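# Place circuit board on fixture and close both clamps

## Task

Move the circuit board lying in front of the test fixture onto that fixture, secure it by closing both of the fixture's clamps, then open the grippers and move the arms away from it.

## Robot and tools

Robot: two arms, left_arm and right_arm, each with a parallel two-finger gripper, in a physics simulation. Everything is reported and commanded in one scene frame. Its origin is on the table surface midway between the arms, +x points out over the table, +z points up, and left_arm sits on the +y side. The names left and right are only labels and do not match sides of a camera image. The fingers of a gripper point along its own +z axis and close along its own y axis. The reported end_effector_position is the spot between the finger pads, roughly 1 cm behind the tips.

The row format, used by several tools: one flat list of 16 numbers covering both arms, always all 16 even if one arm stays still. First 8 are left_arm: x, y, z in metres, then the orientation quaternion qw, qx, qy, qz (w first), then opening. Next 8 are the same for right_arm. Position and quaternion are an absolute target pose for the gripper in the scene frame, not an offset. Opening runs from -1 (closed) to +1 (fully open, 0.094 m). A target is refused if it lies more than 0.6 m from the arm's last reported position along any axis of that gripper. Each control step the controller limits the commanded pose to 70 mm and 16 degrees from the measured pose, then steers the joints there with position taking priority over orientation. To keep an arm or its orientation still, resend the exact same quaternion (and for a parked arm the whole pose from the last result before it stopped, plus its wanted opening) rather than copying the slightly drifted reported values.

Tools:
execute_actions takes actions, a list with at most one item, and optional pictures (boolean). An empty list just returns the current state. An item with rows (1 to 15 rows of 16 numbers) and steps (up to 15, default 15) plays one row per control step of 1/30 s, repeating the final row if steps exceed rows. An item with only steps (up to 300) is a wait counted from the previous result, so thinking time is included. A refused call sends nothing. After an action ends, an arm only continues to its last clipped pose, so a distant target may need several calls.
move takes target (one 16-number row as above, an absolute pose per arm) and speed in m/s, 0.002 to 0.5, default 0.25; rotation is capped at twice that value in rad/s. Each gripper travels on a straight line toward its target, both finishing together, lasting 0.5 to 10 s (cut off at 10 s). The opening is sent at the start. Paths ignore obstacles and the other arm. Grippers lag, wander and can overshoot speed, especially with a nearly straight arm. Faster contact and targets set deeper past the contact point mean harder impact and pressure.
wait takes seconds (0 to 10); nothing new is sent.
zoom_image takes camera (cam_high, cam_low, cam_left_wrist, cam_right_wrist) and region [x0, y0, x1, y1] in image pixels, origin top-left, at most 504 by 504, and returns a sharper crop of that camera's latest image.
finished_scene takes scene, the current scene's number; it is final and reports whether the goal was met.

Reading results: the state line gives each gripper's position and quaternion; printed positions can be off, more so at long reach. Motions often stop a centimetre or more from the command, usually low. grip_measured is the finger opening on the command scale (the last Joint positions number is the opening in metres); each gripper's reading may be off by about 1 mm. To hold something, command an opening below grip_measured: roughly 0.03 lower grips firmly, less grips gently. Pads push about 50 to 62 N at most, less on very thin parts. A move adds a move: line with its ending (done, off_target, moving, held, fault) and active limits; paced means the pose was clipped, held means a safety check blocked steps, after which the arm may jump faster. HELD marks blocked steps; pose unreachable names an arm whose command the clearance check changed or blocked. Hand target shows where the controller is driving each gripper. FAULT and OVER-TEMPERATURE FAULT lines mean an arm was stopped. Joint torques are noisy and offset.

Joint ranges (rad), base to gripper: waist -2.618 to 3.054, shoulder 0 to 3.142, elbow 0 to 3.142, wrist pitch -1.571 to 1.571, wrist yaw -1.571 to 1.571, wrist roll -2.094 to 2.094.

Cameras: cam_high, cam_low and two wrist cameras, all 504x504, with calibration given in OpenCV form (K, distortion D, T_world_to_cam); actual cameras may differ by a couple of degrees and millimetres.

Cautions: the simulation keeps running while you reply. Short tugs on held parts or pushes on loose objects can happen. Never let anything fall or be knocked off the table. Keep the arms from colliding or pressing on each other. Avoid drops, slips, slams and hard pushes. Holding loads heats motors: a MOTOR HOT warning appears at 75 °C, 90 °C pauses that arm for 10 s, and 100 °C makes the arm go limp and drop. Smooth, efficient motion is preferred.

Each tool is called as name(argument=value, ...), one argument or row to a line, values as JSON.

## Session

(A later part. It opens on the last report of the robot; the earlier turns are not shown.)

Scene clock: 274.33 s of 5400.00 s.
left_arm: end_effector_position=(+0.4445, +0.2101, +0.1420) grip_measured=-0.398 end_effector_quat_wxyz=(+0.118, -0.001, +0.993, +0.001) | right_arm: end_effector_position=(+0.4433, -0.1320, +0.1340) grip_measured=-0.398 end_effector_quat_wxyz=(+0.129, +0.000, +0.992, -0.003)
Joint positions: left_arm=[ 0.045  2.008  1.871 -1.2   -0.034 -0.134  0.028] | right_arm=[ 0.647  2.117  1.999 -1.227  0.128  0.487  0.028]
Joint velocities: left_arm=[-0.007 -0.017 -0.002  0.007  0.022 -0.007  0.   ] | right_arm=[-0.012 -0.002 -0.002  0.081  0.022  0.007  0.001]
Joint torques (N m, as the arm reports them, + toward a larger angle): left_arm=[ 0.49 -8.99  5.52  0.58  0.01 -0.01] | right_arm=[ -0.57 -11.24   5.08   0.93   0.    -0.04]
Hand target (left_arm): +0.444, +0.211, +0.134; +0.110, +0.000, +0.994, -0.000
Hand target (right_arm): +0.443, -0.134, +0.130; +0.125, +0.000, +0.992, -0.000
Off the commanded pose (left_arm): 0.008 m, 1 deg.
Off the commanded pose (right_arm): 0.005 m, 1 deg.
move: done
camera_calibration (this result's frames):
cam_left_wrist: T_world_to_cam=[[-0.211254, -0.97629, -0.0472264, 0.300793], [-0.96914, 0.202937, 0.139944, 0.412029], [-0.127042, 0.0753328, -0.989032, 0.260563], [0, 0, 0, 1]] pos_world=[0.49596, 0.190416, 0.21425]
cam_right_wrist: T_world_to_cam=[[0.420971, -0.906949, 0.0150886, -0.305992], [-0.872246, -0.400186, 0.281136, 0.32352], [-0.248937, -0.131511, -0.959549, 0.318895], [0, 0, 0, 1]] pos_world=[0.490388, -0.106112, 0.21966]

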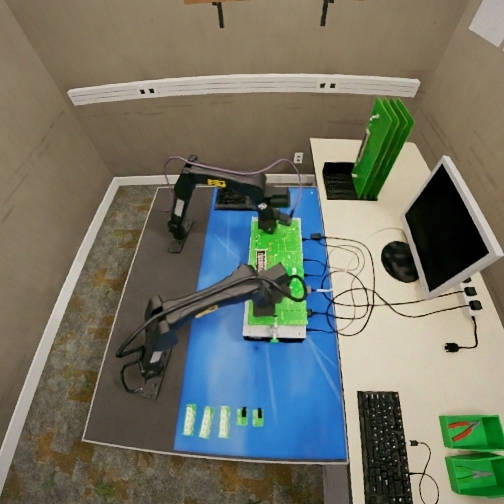

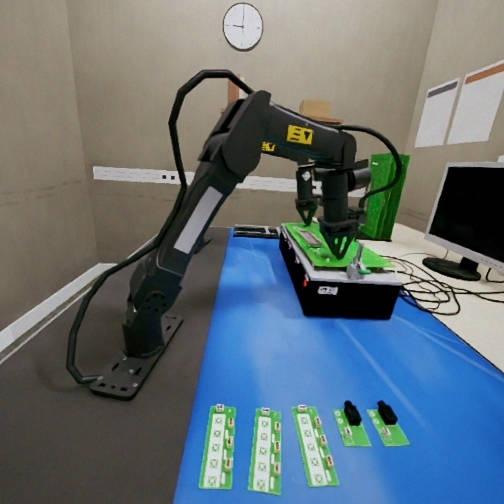

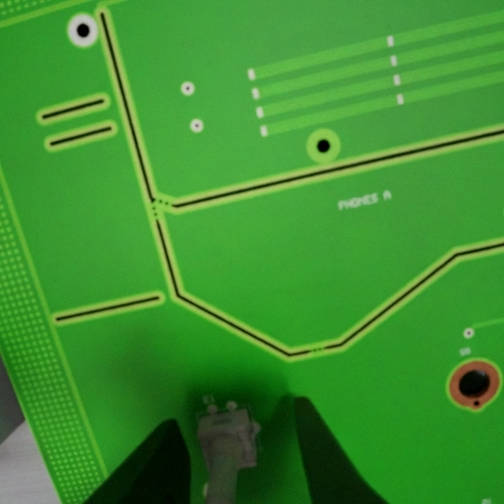

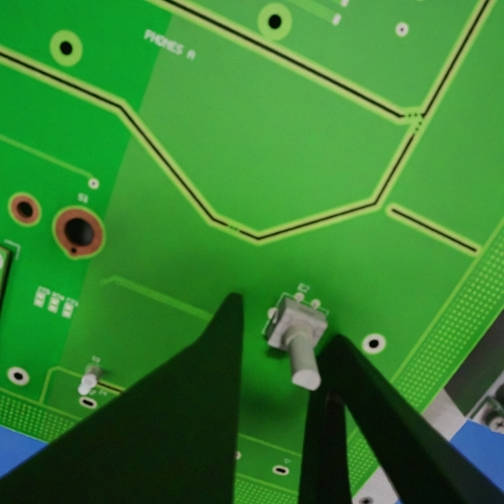

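Lower left a bit, close, then lift and shift.

move(
  target=[0.444,0.211,0.128,0.11,0,0.994,0,-0.4,0.443,-0.136,0.128,0.125,0,0.992,0,-0.4],
  speed=0.03,
)

move(
  target=[0.444,0.211,0.134,0.11,0,0.994,0,-0.82,0.443,-0.135,0.132,0.125,0,0.992,0,-0.835],
  speed=0.03,
)

move(
  target=[0.446,0.208,0.165,0.11,0,0.994,0,-0.82,0.436,-0.138,0.162,0.125,0,0.992,0,-0.835],
  speed=0.04,
)

Scene clock: 281.33 s of 5400.00 s.
left_arm: end_effector_position=(+0.4455, +0.2099, +0.1362) grip_measured=-0.398 end_effector_quat_wxyz=(+0.119, -0.001, +0.993, +0.001) | right_arm: end_effector_position=(+0.4450, -0.1311, +0.1326) grip_measured=-0.398 end_effector_quat_wxyz=(+0.132, -0.000, +0.991, -0.001)
Joint positions: left_arm=[ 0.045  2.008  1.847 -1.174 -0.034 -0.134  0.028] | right_arm=[ 0.647  2.117  1.992 -1.213  0.128  0.485  0.028]
Joint velocities: left_arm=[-0.017  0.002 -0.007  0.022  0.051  0.022  0.   ] | right_arm=[-0.007  0.007 -0.002 -0.007 -0.037  0.051 -0.001]
Joint torques (N m, as the arm reports them, + toward a larger angle): left_arm=[ 0.49 -9.1   5.35  0.6   0.05  0.06] | right_arm=[ -0.81 -11.43   4.47   0.96  -0.02  -0.03]
Hand target (left_arm): +0.444, +0.211, +0.128; +0.110, +0.000, +0.994, -0.000
Hand target (right_arm): +0.443, -0.136, +0.128; +0.125, +0.000, +0.992, -0.000
Off the commanded pose (left_arm): 0.008 m, 1 deg.
Off the commanded pose (right_arm): 0.007 m, 1 deg.
After step 90, 3.30 s passed at rest.
move: done
camera_calibration (this result's frames):
cam_left_wrist: T_world_to_cam=[[-0.211254, -0.976301, -0.0470013, 0.300497], [-0.969377, 0.20311, 0.138035, 0.414171], [-0.125217, 0.0747223, -0.989312, 0.254287], [0, 0, 0, 1]] pos_world=[0.49681, 0.190252, 0.208523]
cam_right_wrist: T_world_to_cam=[[0.422217, -0.906371, 0.0149921, -0.306312], [-0.873327, -0.40228, 0.27472, 0.326769], [-0.242967, -0.129084, -0.961407, 0.315955], [0, 0, 0, 1]] pos_world=[0.491473, -0.105395, 0.218584]

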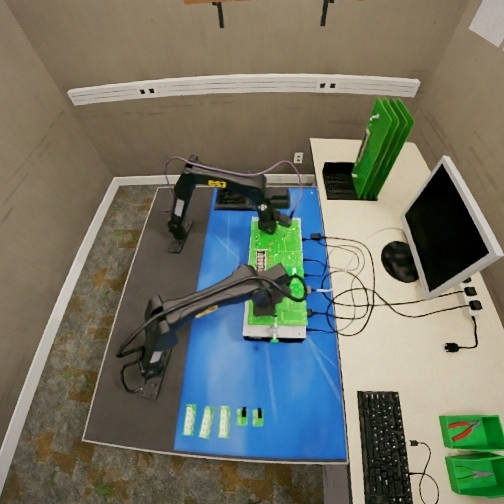

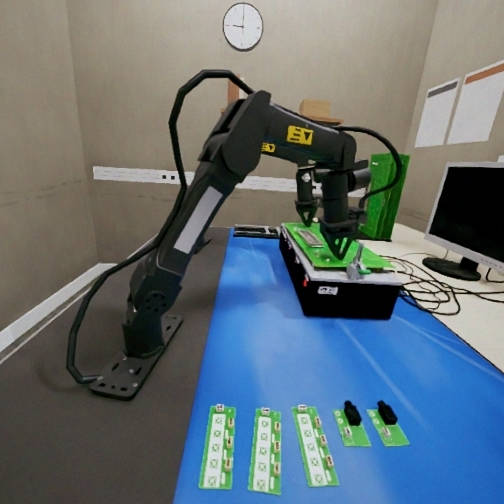

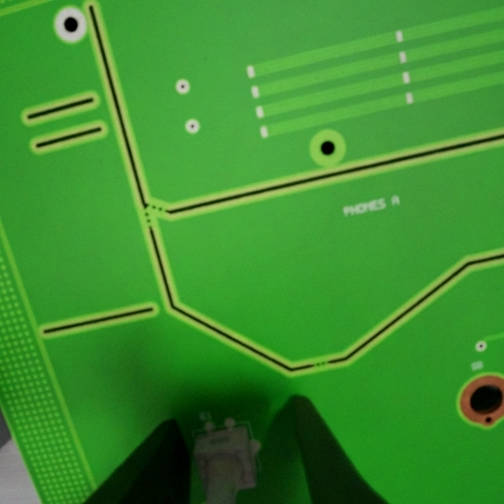

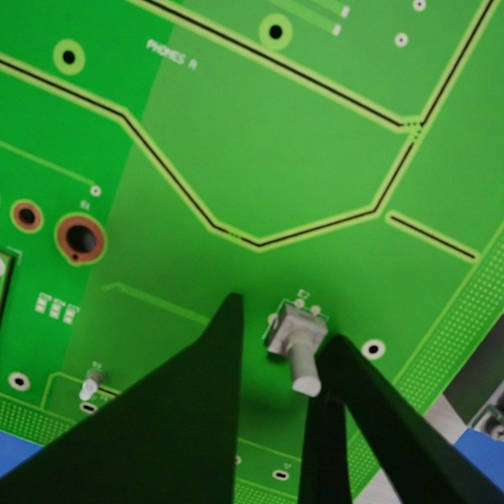

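Scene clock: 282.03 s of 5400.00 s.
left_arm: end_effector_position=(+0.4455, +0.2143, +0.1361) grip_measured=-0.774 end_effector_quat_wxyz=(+0.118, -0.003, +0.993, +0.008) | right_arm: end_effector_position=(+0.4456, -0.1351, +0.1326) grip_measured=-0.789 end_effector_quat_wxyz=(+0.132, +0.002, +0.991, -0.007)
Joint positions: left_arm=[ 0.049  2.008  1.847 -1.177 -0.048 -0.134  0.011] | right_arm=[ 0.643  2.117  1.992 -1.218  0.139  0.485  0.01 ]
Joint velocities: left_arm=[ 0.007 -0.002 -0.012 -0.081 -0.051  0.022 -0.   ] | right_arm=[-0.007 -0.022  0.002  0.051 -0.051  0.066 -0.   ]
Joint torques (N m, as the arm reports them, + toward a larger angle): left_arm=[-0.19 -8.74  7.25  0.49  0.13  0.01] | right_arm=[ -0.42 -11.25   6.18   0.83  -0.14  -0.05]
Hand target (left_arm): +0.444, +0.211, +0.134; +0.110, -0.000, +0.994, +0.000
Hand target (right_arm): +0.443, -0.135, +0.132; +0.125, +0.000, +0.992, -0.000
Off the commanded pose (left_arm): 0.004 m, 1 deg.
Off the commanded pose (right_arm): 0.003 m, 1 deg.
move: done
camera_calibration (this result's frames):
cam_left_wrist: T_world_to_cam=[[-0.20398, -0.977104, -0.0605034, 0.303563], [-0.970802, 0.193921, 0.141202, 0.415435], [-0.126237, 0.0875393, -0.98813, 0.251471], [0, 0, 0, 1]] pos_world=[0.496971, 0.194037, 0.208193]
cam_right_wrist: T_world_to_cam=[[0.416195, -0.908912, 0.0257219, -0.30931], [-0.876043, -0.393245, 0.279117, 0.3275], [-0.243577, -0.1387, -0.959913, 0.314295], [0, 0, 0, 1]] pos_world=[0.492193, -0.108754, 0.218241]

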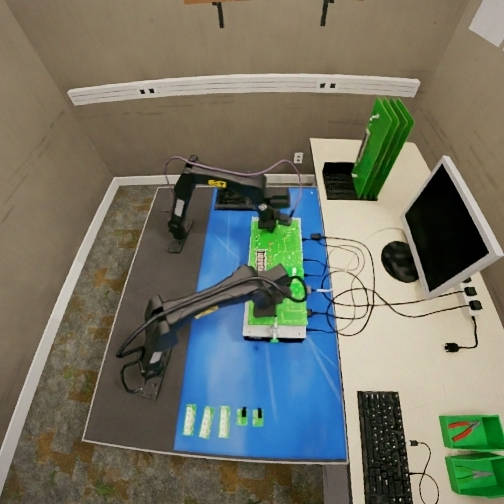

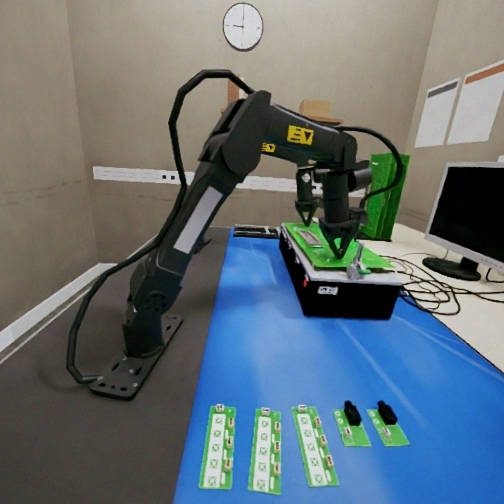

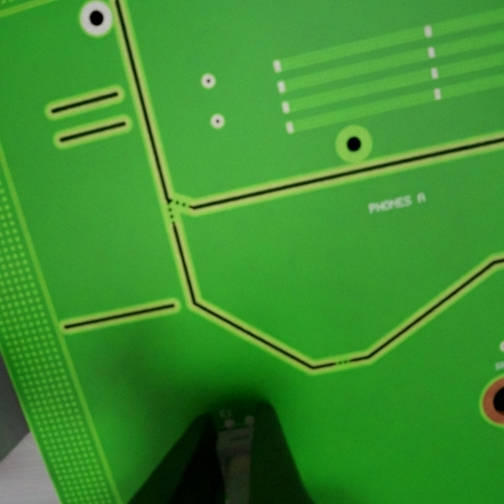

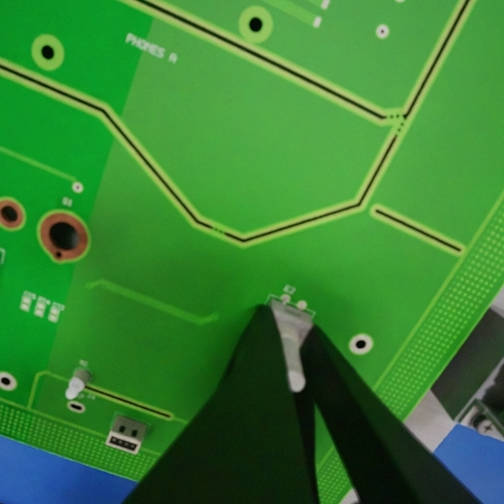

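Scene clock: 283.33 s of 5400.00 s.
left_arm: end_effector_position=(+0.4393, +0.2135, +0.1572) grip_measured=-0.774 end_effector_quat_wxyz=(+0.096, -0.002, +0.995, +0.007) | right_arm: end_effector_position=(+0.4347, -0.1361, +0.1454) grip_measured=-0.789 end_effector_quat_wxyz=(+0.112, -0.000, +0.994, -0.005)
Joint positions: left_arm=[ 0.049  2.044  1.994 -1.332 -0.039 -0.134  0.011] | right_arm=[ 0.643  2.117  2.052 -1.311  0.114  0.485  0.01 ]
Joint velocities: left_arm=[-0.012 -0.002  0.002 -0.037 -0.051 -0.051 -0.   ] | right_arm=[-0.002 -0.007 -0.007 -0.007 -0.037 -0.022  0.001]
Joint torques (N m, as the arm reports them, + toward a larger angle): left_arm=[-0.74 -9.03  8.77  0.49  0.09 -0.04] | right_arm=[ -0.31 -12.06   9.13   0.53   0.05  -0.03]
Hand target (left_arm): +0.446, +0.208, +0.165; +0.110, +0.000, +0.994, -0.000
Hand target (right_arm): +0.436, -0.138, +0.162; +0.125, +0.000, +0.992, -0.000
Off the commanded pose (left_arm): 0.012 m, 2 deg.
Off the commanded pose (right_arm): 0.017 m, 2 deg.
move: off_target (left_arm, right_arm)
camera_calibration (this result's frames):
cam_left_wrist: T_world_to_cam=[[-0.208249, -0.976867, -0.0486235, 0.3028], [-0.963052, 0.196116, 0.184581, 0.395868], [-0.170775, 0.0852657, -0.981614, 0.290626], [0, 0, 0, 1]] pos_world=[0.493931, 0.193379, 0.226936]
cam_right_wrist: T_world_to_cam=[[0.421428, -0.906853, 0.00401807, -0.304848], [-0.862132, -0.399263, 0.311956, 0.302389], [-0.281294, -0.134931, -0.950088, 0.339298], [0, 0, 0, 1]] pos_world=[0.484613, -0.109938, 0.229255]

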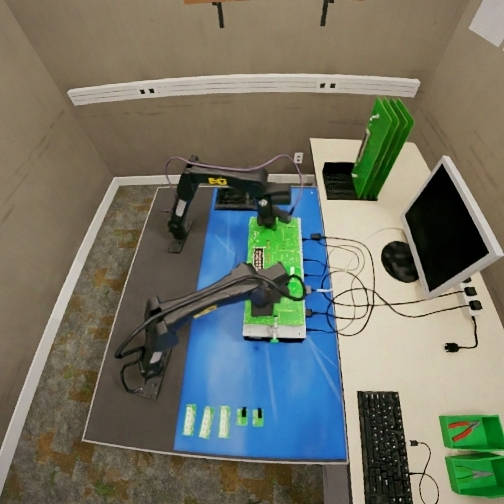

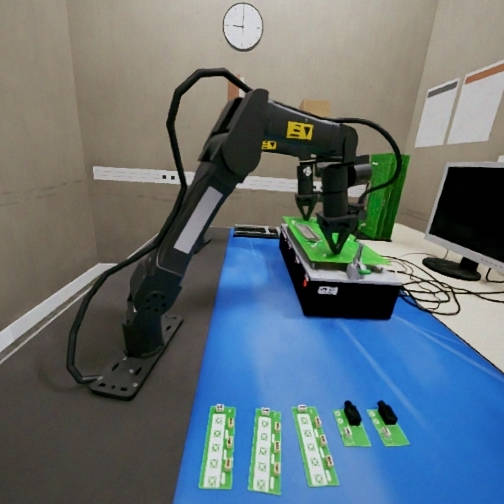

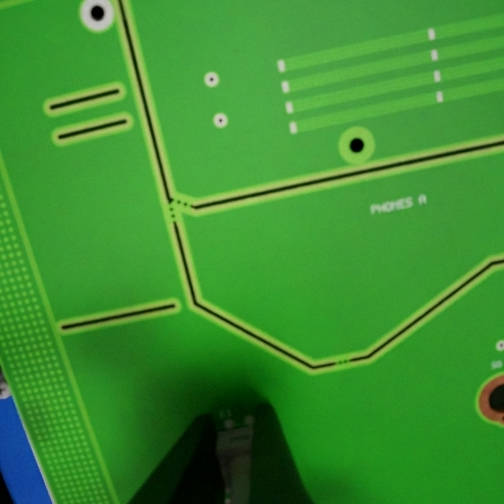

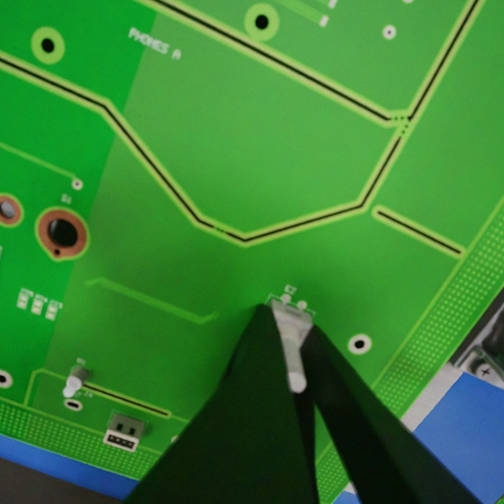

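move(
  target=[0.458,0.206,0.165,0.11,0,0.994,0,-0.82,0.436,-0.141,0.168,0.125,0,0.992,0,-0.835],
  speed=0.03,
)

Scene clock: 303.07 s of 5400.00 s.
left_arm: end_effector_position=(+0.4486, +0.2112, +0.1588) grip_measured=-0.774 end_effector_quat_wxyz=(+0.093, -0.001, +0.996, +0.006) | right_arm: end_effector_position=(+0.4355, -0.1386, +0.1504) grip_measured=-0.789 end_effector_quat_wxyz=(+0.113, +0.004, +0.994, -0.003)
Joint positions: left_arm=[ 0.047  2.1    2.086 -1.374 -0.038 -0.133  0.011] | right_arm=[ 0.636  2.117  2.072 -1.329  0.113  0.487  0.01 ]
Joint velocities: left_arm=[-0.002  0.002  0.007 -0.007 -0.007  0.022 -0.   ] | right_arm=[ 0.007  0.012  0.007 -0.007 -0.022 -0.007 -0.   ]
Joint torques (N m, as the arm reports them, + toward a larger angle): left_arm=[-0.48 -9.29  8.53  0.6   0.02 -0.07] | right_arm=[ -0.33 -12.24   9.19   0.54   0.12  -0.1 ]
Hand target (left_arm): +0.458, +0.206, +0.165; +0.110, -0.000, +0.994, +0.000
Hand target (right_arm): +0.436, -0.141, +0.168; +0.125, +0.000, +0.992, +0.000
Off the commanded pose (left_arm): 0.012 m, 2 deg.
Off the commanded pose (right_arm): 0.018 m, 2 deg.
After step 90, 15.67 s passed at rest.
move: off_target (left_arm, right_arm)
camera_calibration (this result's frames):
cam_left_wrist: T_world_to_cam=[[-0.212149, -0.97611, -0.0469298, 0.303822], [-0.961146, 0.199736, 0.190537, 0.402526], [-0.176612, 0.0855286, -0.980558, 0.296343], [0, 0, 0, 1]] pos_world=[0.503679, 0.190819, 0.228143]
cam_right_wrist: T_world_to_cam=[[0.41418, -0.910194, 0.00162667, -0.304439], [-0.865648, -0.393356, 0.309716, 0.303211], [-0.281261, -0.129686, -0.950828, 0.34475], [0, 0, 0, 1]] pos_world=[0.485532, -0.113119, 0.234384]

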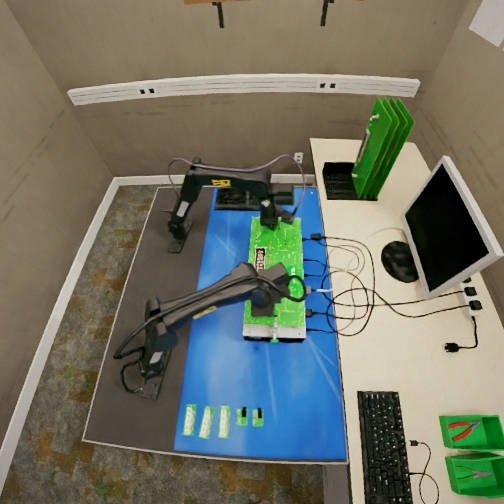

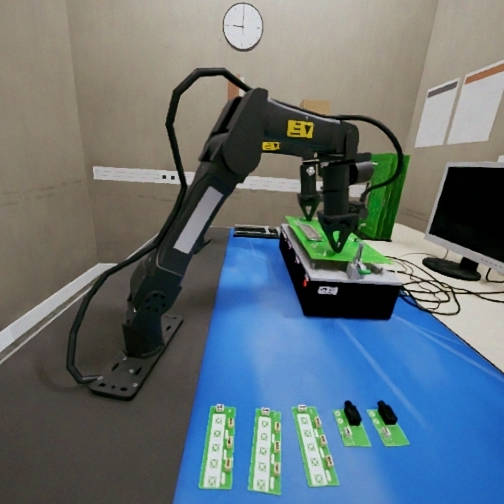

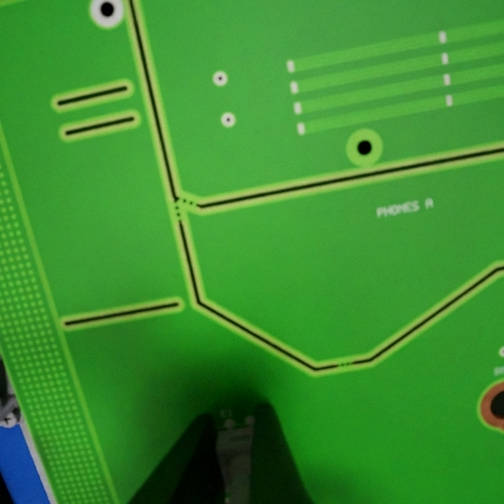

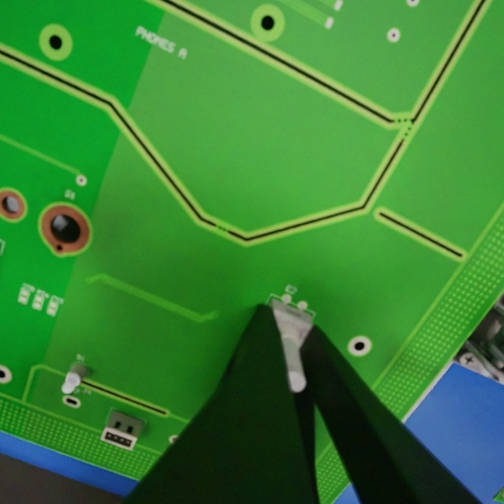

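move(
  target=[0.458,0.206,0.122,0.11,0,0.994,0,-0.82,0.436,-0.141,0.125,0.125,0,0.992,0,-0.835],
  speed=0.015,
)

zoom_image(
  camera="cam_low",
  region=[270,200,410,300],
)

Scene clock: 308.83 s of 5400.00 s.
left_arm: end_effector_position=(+0.4459, +0.2110, +0.1354) grip_measured=-0.774 end_effector_quat_wxyz=(+0.095, -0.000, +0.995, +0.005) | right_arm: end_effector_position=(+0.4360, -0.1387, +0.1382) grip_measured=-0.789 end_effector_quat_wxyz=(+0.132, +0.006, +0.991, +0.006)
Joint positions: left_arm=[ 0.047  2.061  1.932 -1.253 -0.036 -0.132  0.011] | right_arm=[ 0.636  2.061  1.927 -1.199  0.114  0.489  0.01 ]
Joint velocities: left_arm=[-0.012  0.002 -0.007 -0.007  0.066 -0.007 -0.   ] | right_arm=[-0.017 -0.002 -0.002 -0.051 -0.022 -0.051 -0.   ]
Joint torques (N m, as the arm reports them, + toward a larger angle): left_arm=[-0.52 -8.53  3.93  1.09  0.08 -0.1 ] | right_arm=[ -0.34 -10.05   3.86   1.18   0.09  -0.11]
Hand target (left_arm): +0.457, +0.206, +0.122; +0.109, +0.000, +0.994, +0.000
Hand target (right_arm): +0.435, -0.141, +0.125; +0.124, +0.000, +0.992, -0.000
Off the commanded pose (left_arm): 0.019 m, 2 deg.
Off the commanded pose (right_arm): 0.013 m, 1 deg.
move: off_target (left_arm, right_arm)
camera_calibration (this result's frames):
cam_left_wrist: T_world_to_cam=[[-0.212979, -0.975993, -0.0455844, 0.302169], [-0.96194, 0.20128, 0.18482, 0.405176], [-0.171207, 0.0832122, -0.981715, 0.271189], [0, 0, 0, 1]] pos_world=[0.500541, 0.190795, 0.20512]
cam_right_wrist: T_world_to_cam=[[0.412753, -0.910843, 0.000540542, -0.304047], [-0.877224, -0.397359, 0.269415, 0.317465], [-0.24518, -0.111676, -0.963024, 0.321766], [0, 0, 0, 1]] pos_world=[0.482875, -0.114858, 0.224503]

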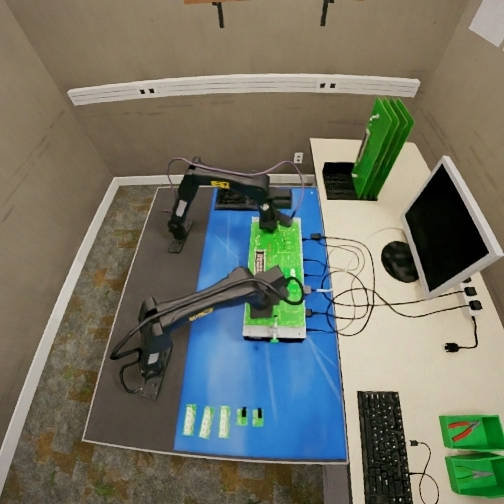

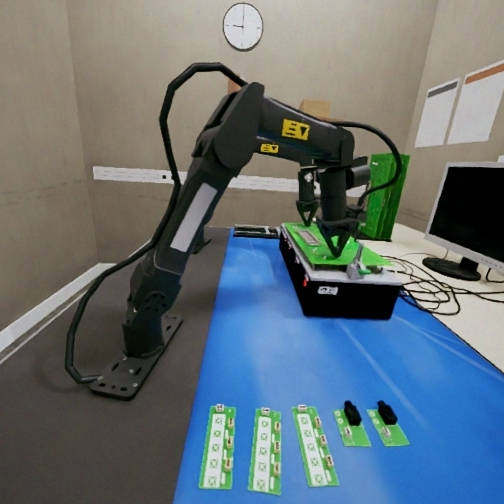

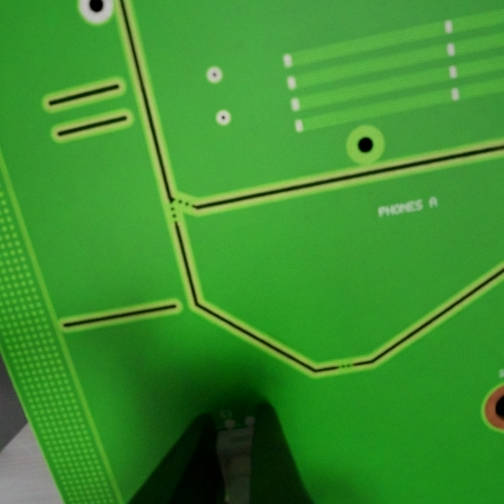

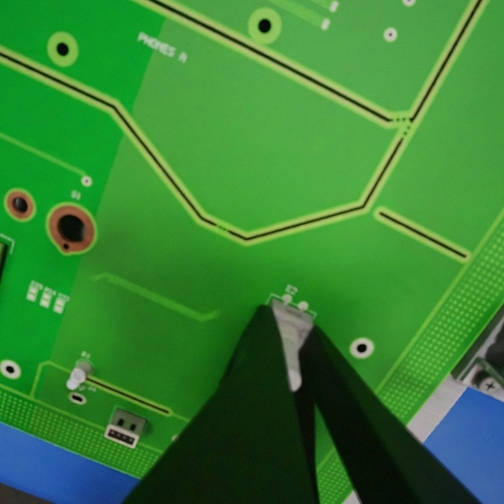

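Region (270, 200, 410, 300) of cam_low's 504x504 image, scaled by 3.600, with more detail than that image has; it fills the top 360 rows of this view, and the rest is white.

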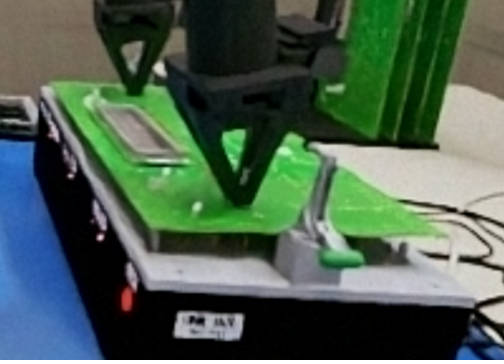

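move(
  target=[0.45,0.211,0.14,0.11,0,0.994,0,-0.4,0.436,-0.139,0.14,0.125,0,0.992,0,-0.4],
  speed=0.03,
)

move(
  target=[0.43,0.2,0.29,0.2,0,0.98,0,-0.4,0.43,-0.15,0.29,0.2,0,0.98,0,-0.4],
)

Scene clock: 315.30 s of 5400.00 s.
left_arm: end_effector_position=(+0.4468, +0.2119, +0.1362) grip_measured=-0.402 end_effector_quat_wxyz=(+0.098, -0.001, +0.995, +0.007) | right_arm: end_effector_position=(+0.4338, -0.1394, +0.1397) grip_measured=-0.402 end_effector_quat_wxyz=(+0.128, +0.004, +0.992, +0.005)
Joint positions: left_arm=[ 0.047  2.06   1.932 -1.25  -0.04  -0.132  0.028] | right_arm=[ 0.636  2.059  1.933 -1.214  0.112  0.486  0.028]
Joint velocities: left_arm=[-0.012  0.002 -0.012  0.037  0.022 -0.066 -0.001] | right_arm=[-0.017 -0.002 -0.002 -0.037 -0.037 -0.007  0.   ]
Joint torques (N m, as the arm reports them, + toward a larger angle): left_arm=[  0.41 -10.72   5.83   0.64   0.1   -0.06] | right_arm=[ 0.   -8.93  8.86  0.67  0.13 -0.03]
Hand target (left_arm): +0.450, +0.211, +0.140; +0.110, -0.000, +0.994, +0.000
Hand target (right_arm): +0.436, -0.139, +0.140; +0.126, -0.000, +0.992, +0.000
Off the commanded pose (left_arm): 0.005 m, 2 deg.
Off the commanded pose (right_arm): 0.002 m, 1 deg.
After step 90, 2.67 s passed at rest.
move: done
camera_calibration (this result's frames):
cam_left_wrist: T_world_to_cam=[[-0.211496, -0.976076, -0.050451, 0.303269], [-0.963197, 0.199388, 0.180265, 0.407324], [-0.165893, 0.0867197, -0.982323, 0.269061], [0, 0, 0, 1]] pos_world=[0.501109, 0.191465, 0.206178]
cam_right_wrist: T_world_to_cam=[[0.415666, -0.909517, -0.000957074, -0.304594], [-0.873875, -0.399668, 0.276783, 0.312016], [-0.252121, -0.114213, -0.960932, 0.324989], [0, 0, 0, 1]] pos_world=[0.481209, -0.115213, 0.22564]

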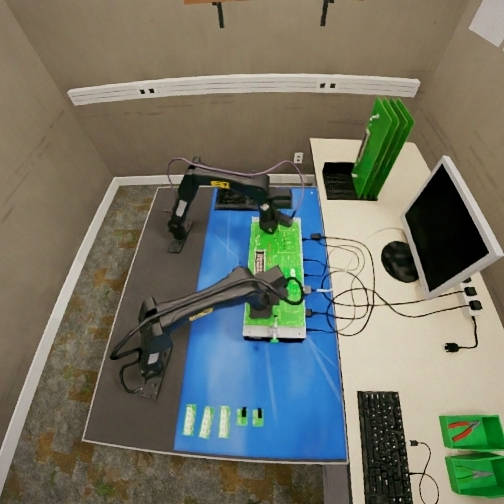

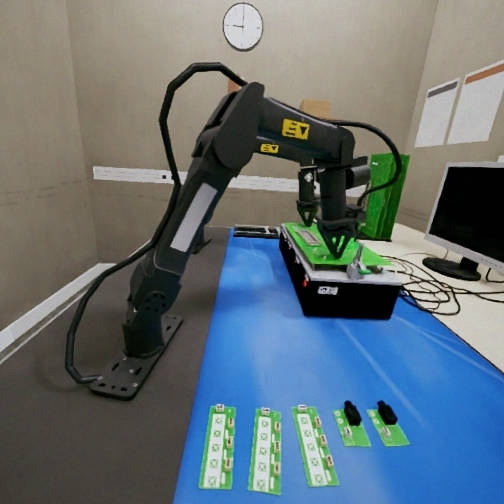

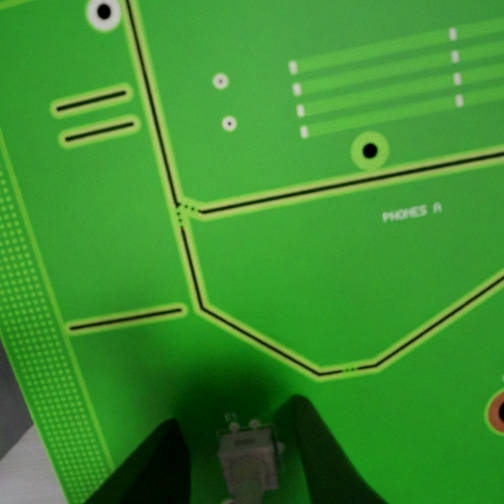

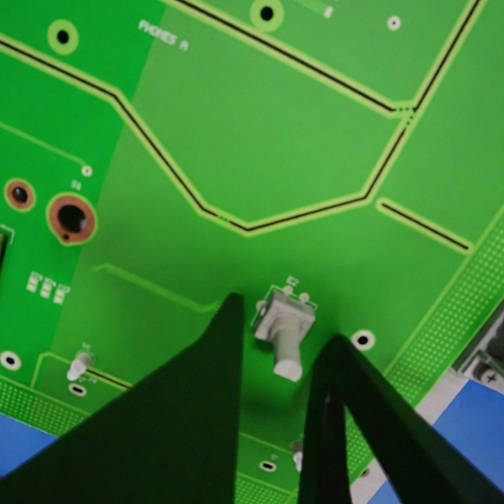

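Scene clock: 316.57 s of 5400.00 s.
left_arm: end_effector_position=(+0.4356, +0.1998, +0.2883) grip_measured=-0.402 end_effector_quat_wxyz=(+0.221, +0.002, +0.975, -0.004) | right_arm: end_effector_position=(+0.4335, -0.1495, +0.2836) grip_measured=-0.402 end_effector_quat_wxyz=(+0.231, +0.004, +0.973, +0.024)
Joint positions: left_arm=[ 0.005  1.981  2.388 -1.536 -0.067 -0.158  0.028] | right_arm=[ 0.642  2.052  2.468 -1.55   0.176  0.466  0.028]
Joint velocities: left_arm=[-0.017  0.002 -0.002  0.022 -0.037 -0.051  0.001] | right_arm=[ 0.012 -0.002  0.002  0.007  0.022 -0.037  0.001]
Joint torques (N m, as the arm reports them, + toward a larger angle): left_arm=[-0.62 -8.74  6.2   0.76 -0.13 -0.1 ] | right_arm=[ 0.45 -9.62  7.22  1.06  0.28 -0.04]
Hand target (left_arm): +0.431, +0.199, +0.290; +0.218, +0.000, +0.976, -0.001
Hand target (right_arm): +0.431, -0.149, +0.290; +0.238, -0.002, +0.971, +0.020
Off the commanded pose (left_arm): 0.006 m, 3 deg.
Off the commanded pose (right_arm): 0.007 m, 5 deg.
joint sent to its limit (left arm) — the command would take joint 4 (wrist pitch) past its lower limit, so that joint was sent only as far as its limit.
joint sent to its limit (right arm) — the command would take joint 4 (wrist pitch) past its lower limit, so that joint was sent only as far as its limit.
move: off_target (left_arm, right_arm)
camera_calibration (this result's frames):
cam_left_wrist: T_world_to_cam=[[-0.20371, -0.975684, -0.0808901, 0.3021], [-0.975551, 0.209252, -0.0671845, 0.446278], [0.0824772, 0.0652263, -0.994456, 0.31727], [0, 0, 0, 1]] pos_world=[0.470741, 0.180675, 0.369931]
cam_right_wrist: T_world_to_cam=[[0.413504, -0.908953, 0.053096, -0.327808], [-0.909328, -0.409307, 0.0747611, 0.339122], [-0.0462218, -0.0791957, -0.995787, 0.38784], [0, 0, 0, 1]] pos_world=[0.461849, -0.128441, 0.378258]

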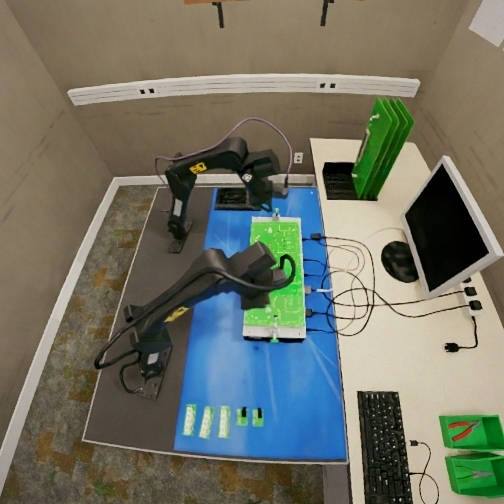

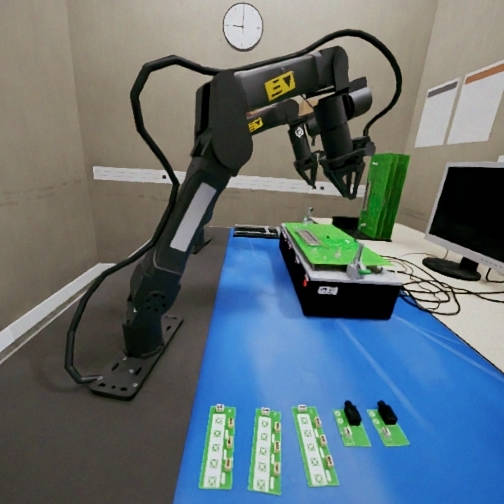

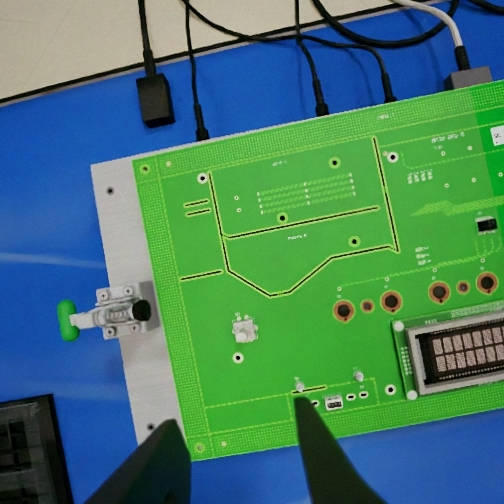

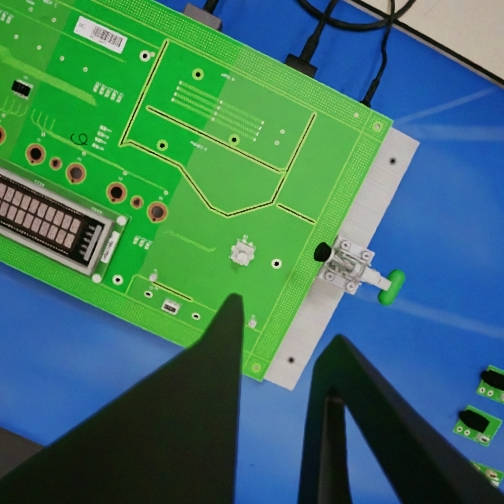

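zoom_image(
  camera="cam_left_wrist",
  region=[80,130,280,470],
)

zoom_image(
  camera="cam_right_wrist",
  region=[220,90,440,400],
)

Region (80, 130, 280, 470) of cam_left_wrist's 504x504 image, scaled by 1.482, with more detail than that image has; it fills the left 296 columns of this view, and the rest is white.

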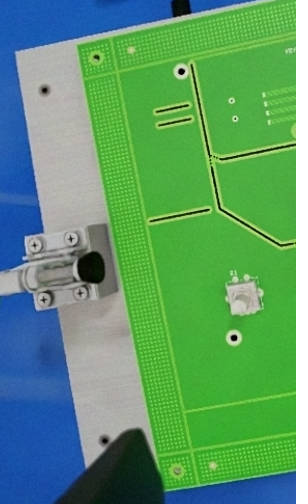

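Region (220, 90, 440, 400) of cam_right_wrist's 504x504 image, scaled by 1.626, with more detail than that image has; it fills the left 358 columns of this view, and the rest is white.

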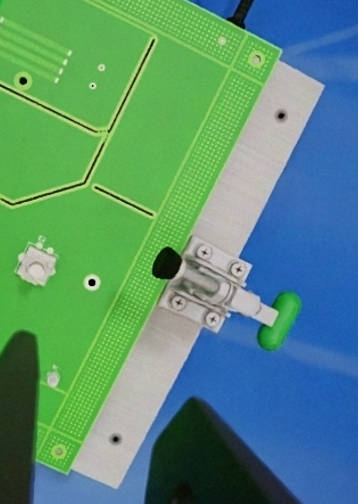

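zoom_image(
  camera="cam_left_wrist",
  region=[120,145,220,195],
)

zoom_image(
  camera="cam_left_wrist",
  region=[170,420,270,470],
)

zoom_image(
  camera="cam_right_wrist",
  region=[320,95,420,155],
)

zoom_image(
  camera="cam_right_wrist",
  region=[210,300,310,390],
)

Region (120, 145, 220, 195) of cam_left_wrist's 504x504 image, scaled by 5.040, with more detail than that image has.

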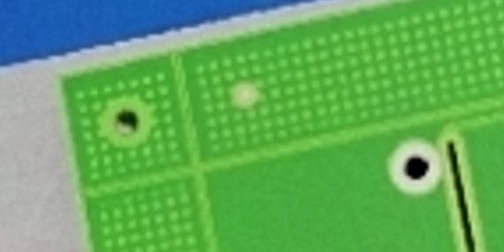

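Region (170, 420, 270, 470) of cam_left_wrist's 504x504 image, scaled by 5.040, with more detail than that image has.

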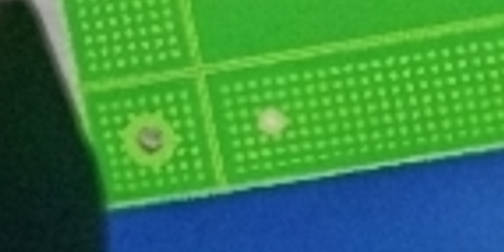

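Region (320, 95, 420, 155) of cam_right_wrist's 504x504 image, scaled by 5.040, with more detail than that image has; it fills the top 302 rows of this view, and the rest is white.

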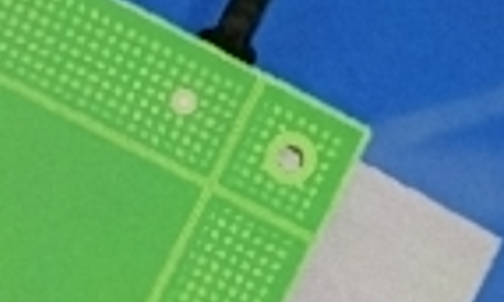

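Region (210, 300, 310, 390) of cam_right_wrist's 504x504 image, scaled by 5.040, with more detail than that image has; it fills the top 454 rows of this view, and the rest is white.

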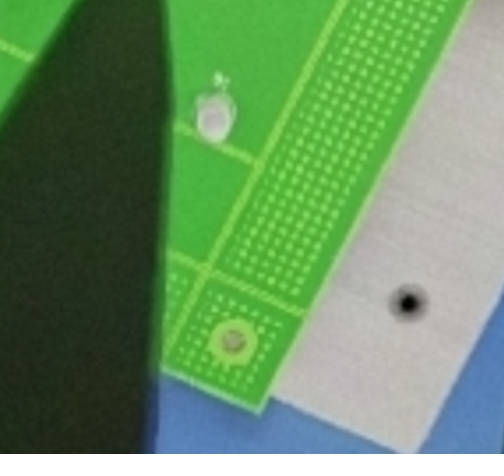

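zoom_image(
  camera="cam_low",
  region=[275,215,405,290],
)

Region (275, 215, 405, 290) of cam_low's 504x504 image, scaled by 3.877, with more detail than that image has; it fills the top 291 rows of this view, and the rest is white.

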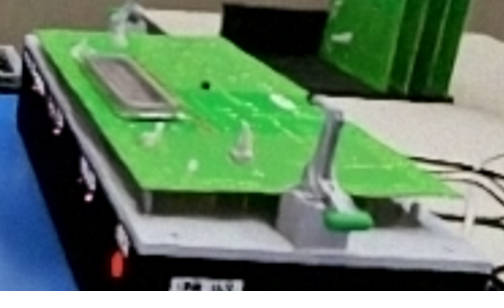

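move(
  target=[0.36,0.245,0.21,0.15,0,0.989,0,-0.9,0.36,-0.19,0.21,0.15,0,0.989,0,-0.9],
)

Scene clock: 342.43 s of 5400.00 s.
left_arm: end_effector_position=(+0.3621, +0.2434, +0.2056) grip_measured=-0.898 end_effector_quat_wxyz=(+0.142, -0.001, +0.990, +0.003) | right_arm: end_effector_position=(+0.3618, -0.1866, +0.2078) grip_measured=-0.898 end_effector_quat_wxyz=(+0.147, -0.001, +0.989, -0.008)
Joint positions: left_arm=[ 0.11   1.65   1.66  -1.296 -0.027 -0.071  0.005] | right_arm=[ 0.634  1.722  1.75  -1.343  0.15   0.466  0.005]
Joint velocities: left_arm=[ 0.002 -0.007  0.002 -0.051  0.007 -0.022  0.   ] | right_arm=[-0.037 -0.027  0.002  0.022 -0.066  0.007 -0.   ]
Joint torques (N m, as the arm reports them, + toward a larger angle): left_arm=[ 0.44 -8.25  5.27  0.65  0.09 -0.05] | right_arm=[-0.63 -9.31  4.95  1.01 -0.05 -0.05]
Hand target (left_arm): +0.358, +0.244, +0.209; +0.150, +0.000, +0.989, -0.001
Hand target (right_arm): +0.359, -0.190, +0.210; +0.150, -0.001, +0.989, -0.002
Off the commanded pose (left_arm): 0.005 m, 1 deg.
Off the commanded pose (right_arm): 0.004 m, 1 deg.
After step 90, 21.70 s passed at rest.
move: done
camera_calibration (this result's frames):
cam_left_wrist: T_world_to_cam=[[-0.206527, -0.976525, -0.0611987, 0.320174], [-0.975343, 0.200498, 0.0922284, 0.329172], [-0.0777932, 0.0787375, -0.993855, 0.29287], [0, 0, 0, 1]] pos_world=[0.409963, 0.2236, 0.280305]
cam_right_wrist: T_world_to_cam=[[0.421807, -0.905821, 0.0395833, -0.327482], [-0.88115, -0.399248, 0.25333, 0.218941], [-0.213668, -0.141735, -0.96657, 0.348985], [0, 0, 0, 1]] pos_world=[0.405621, -0.159765, 0.294817]

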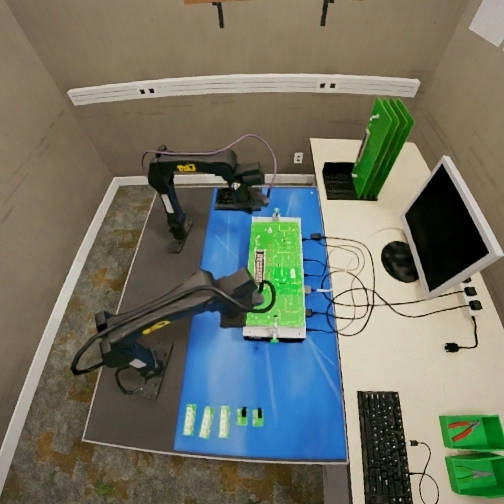

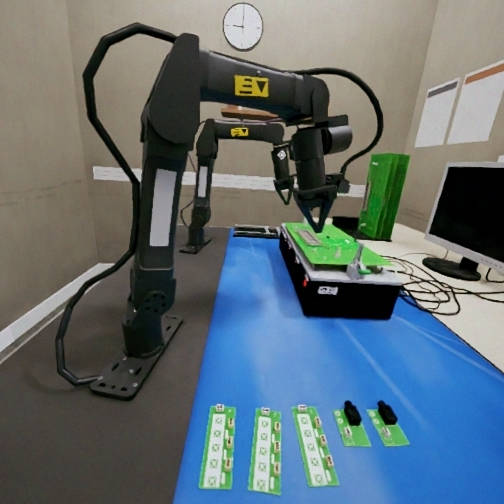

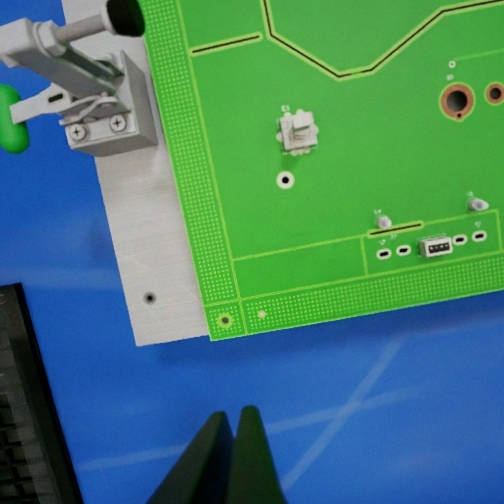

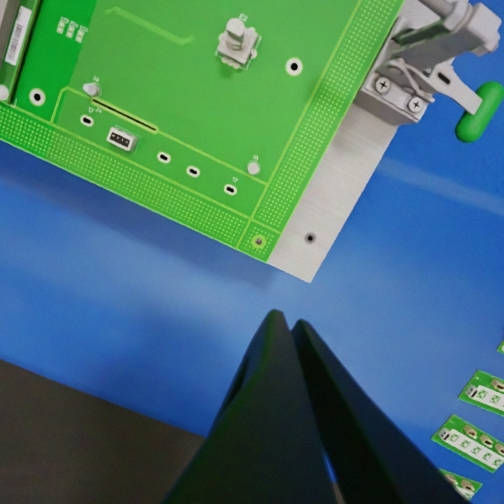

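zoom_image(
  camera="cam_left_wrist",
  region=[195,295,285,345],
)

zoom_image(
  camera="cam_right_wrist",
  region=[220,215,310,275],
)

Region (195, 295, 285, 345) of cam_left_wrist's 504x504 image, scaled by 5.600, with more detail than that image has.

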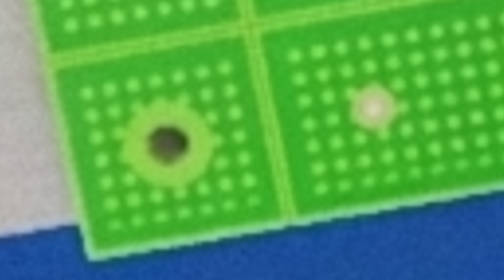

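Region (220, 215, 310, 275) of cam_right_wrist's 504x504 image, scaled by 5.600, with more detail than that image has.

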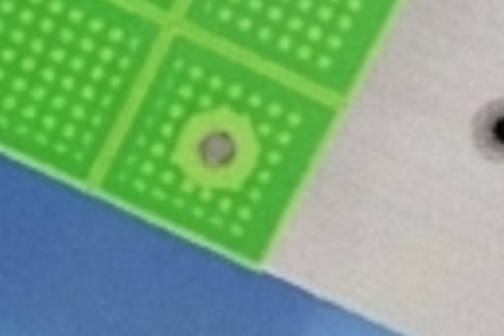

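move(
  target=[0.465,0.335,0.17,0.08,0,0.997,0,-0.2,0.462,-0.26,0.17,0.08,0,0.997,0,-0.2],
)

Scene clock: 368.07 s of 5400.00 s.
left_arm: end_effector_position=(+0.4624, +0.3394, +0.1738) grip_measured=-0.202 end_effector_quat_wxyz=(+0.086, -0.005, +0.996, +0.005) | right_arm: end_effector_position=(+0.4574, -0.2661, +0.1626) grip_measured=-0.202 end_effector_quat_wxyz=(+0.071, +0.005, +0.997, -0.008)
Joint positions: left_arm=[ 0.353  2.242  2.381 -1.537  0.019  0.16   0.038] | right_arm=[ 0.319  2.122  2.143 -1.454  0.041  0.181  0.037]
Joint velocities: left_arm=[ 0.002  0.017 -0.002  0.007 -0.022 -0.007  0.   ] | right_arm=[-0.012  0.002 -0.007 -0.037 -0.051  0.037 -0.002]
Joint torques (N m, as the arm reports them, + toward a larger angle): left_arm=[-0.27 -9.01  7.75  0.27  0.12  0.03] | right_arm=[  0.   -10.14   8.76   0.55  -0.1   -0.1 ]
Hand target (left_arm): +0.463, +0.337, +0.170; +0.080, +0.001, +0.997, -0.001
Hand target (right_arm): +0.460, -0.262, +0.169; +0.078, -0.001, +0.997, -0.001
Off the commanded pose (left_arm): 0.006 m, 1 deg.
Off the commanded pose (right_arm): 0.011 m, 1 deg.
After step 90, 21.17 s passed at rest.
move: off_target (right_arm)
camera_calibration (this result's frames):
cam_left_wrist: T_world_to_cam=[[-0.205226, -0.977869, -0.0406863, 0.428916], [-0.960201, 0.193122, 0.201789, 0.387118], [-0.189465, 0.0804793, -0.978584, 0.309894], [0, 0, 0, 1]] pos_world=[0.518449, 0.319722, 0.242593]
cam_right_wrist: T_world_to_cam=[[0.409502, -0.911959, -0.0252594, -0.42354], [-0.838199, -0.387024, 0.384233, 0.245237], [-0.360181, -0.136172, -0.922891, 0.375893], [0, 0, 0, 1]] pos_world=[0.514388, -0.240153, 0.241982]

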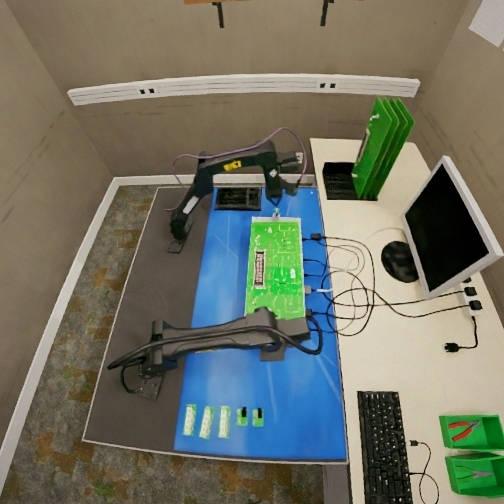

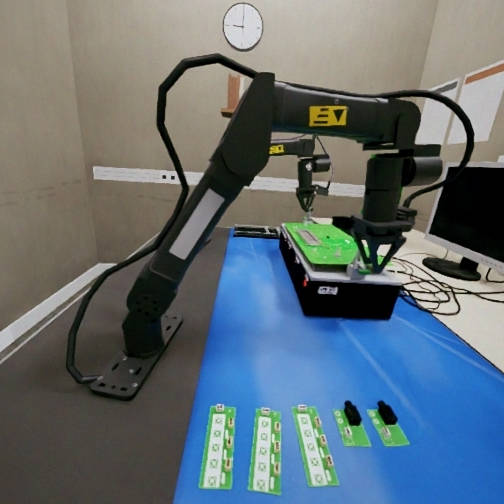

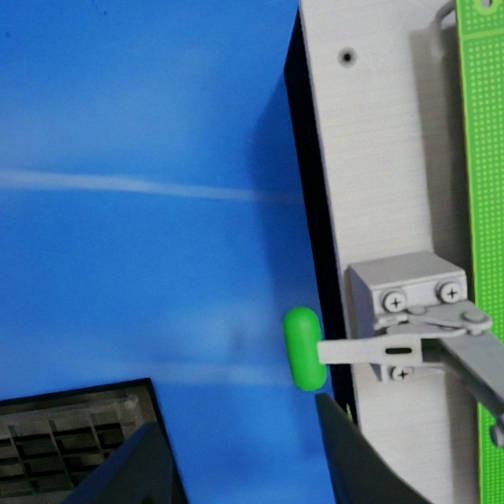

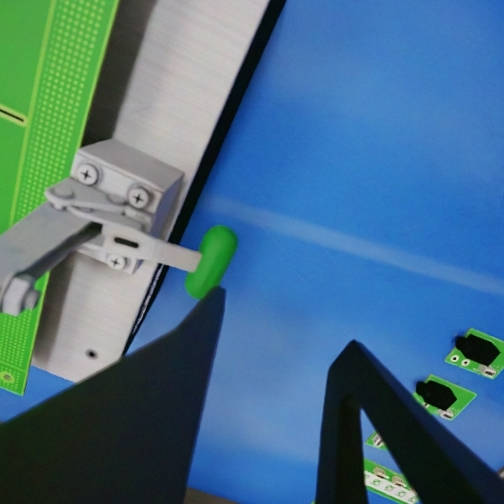

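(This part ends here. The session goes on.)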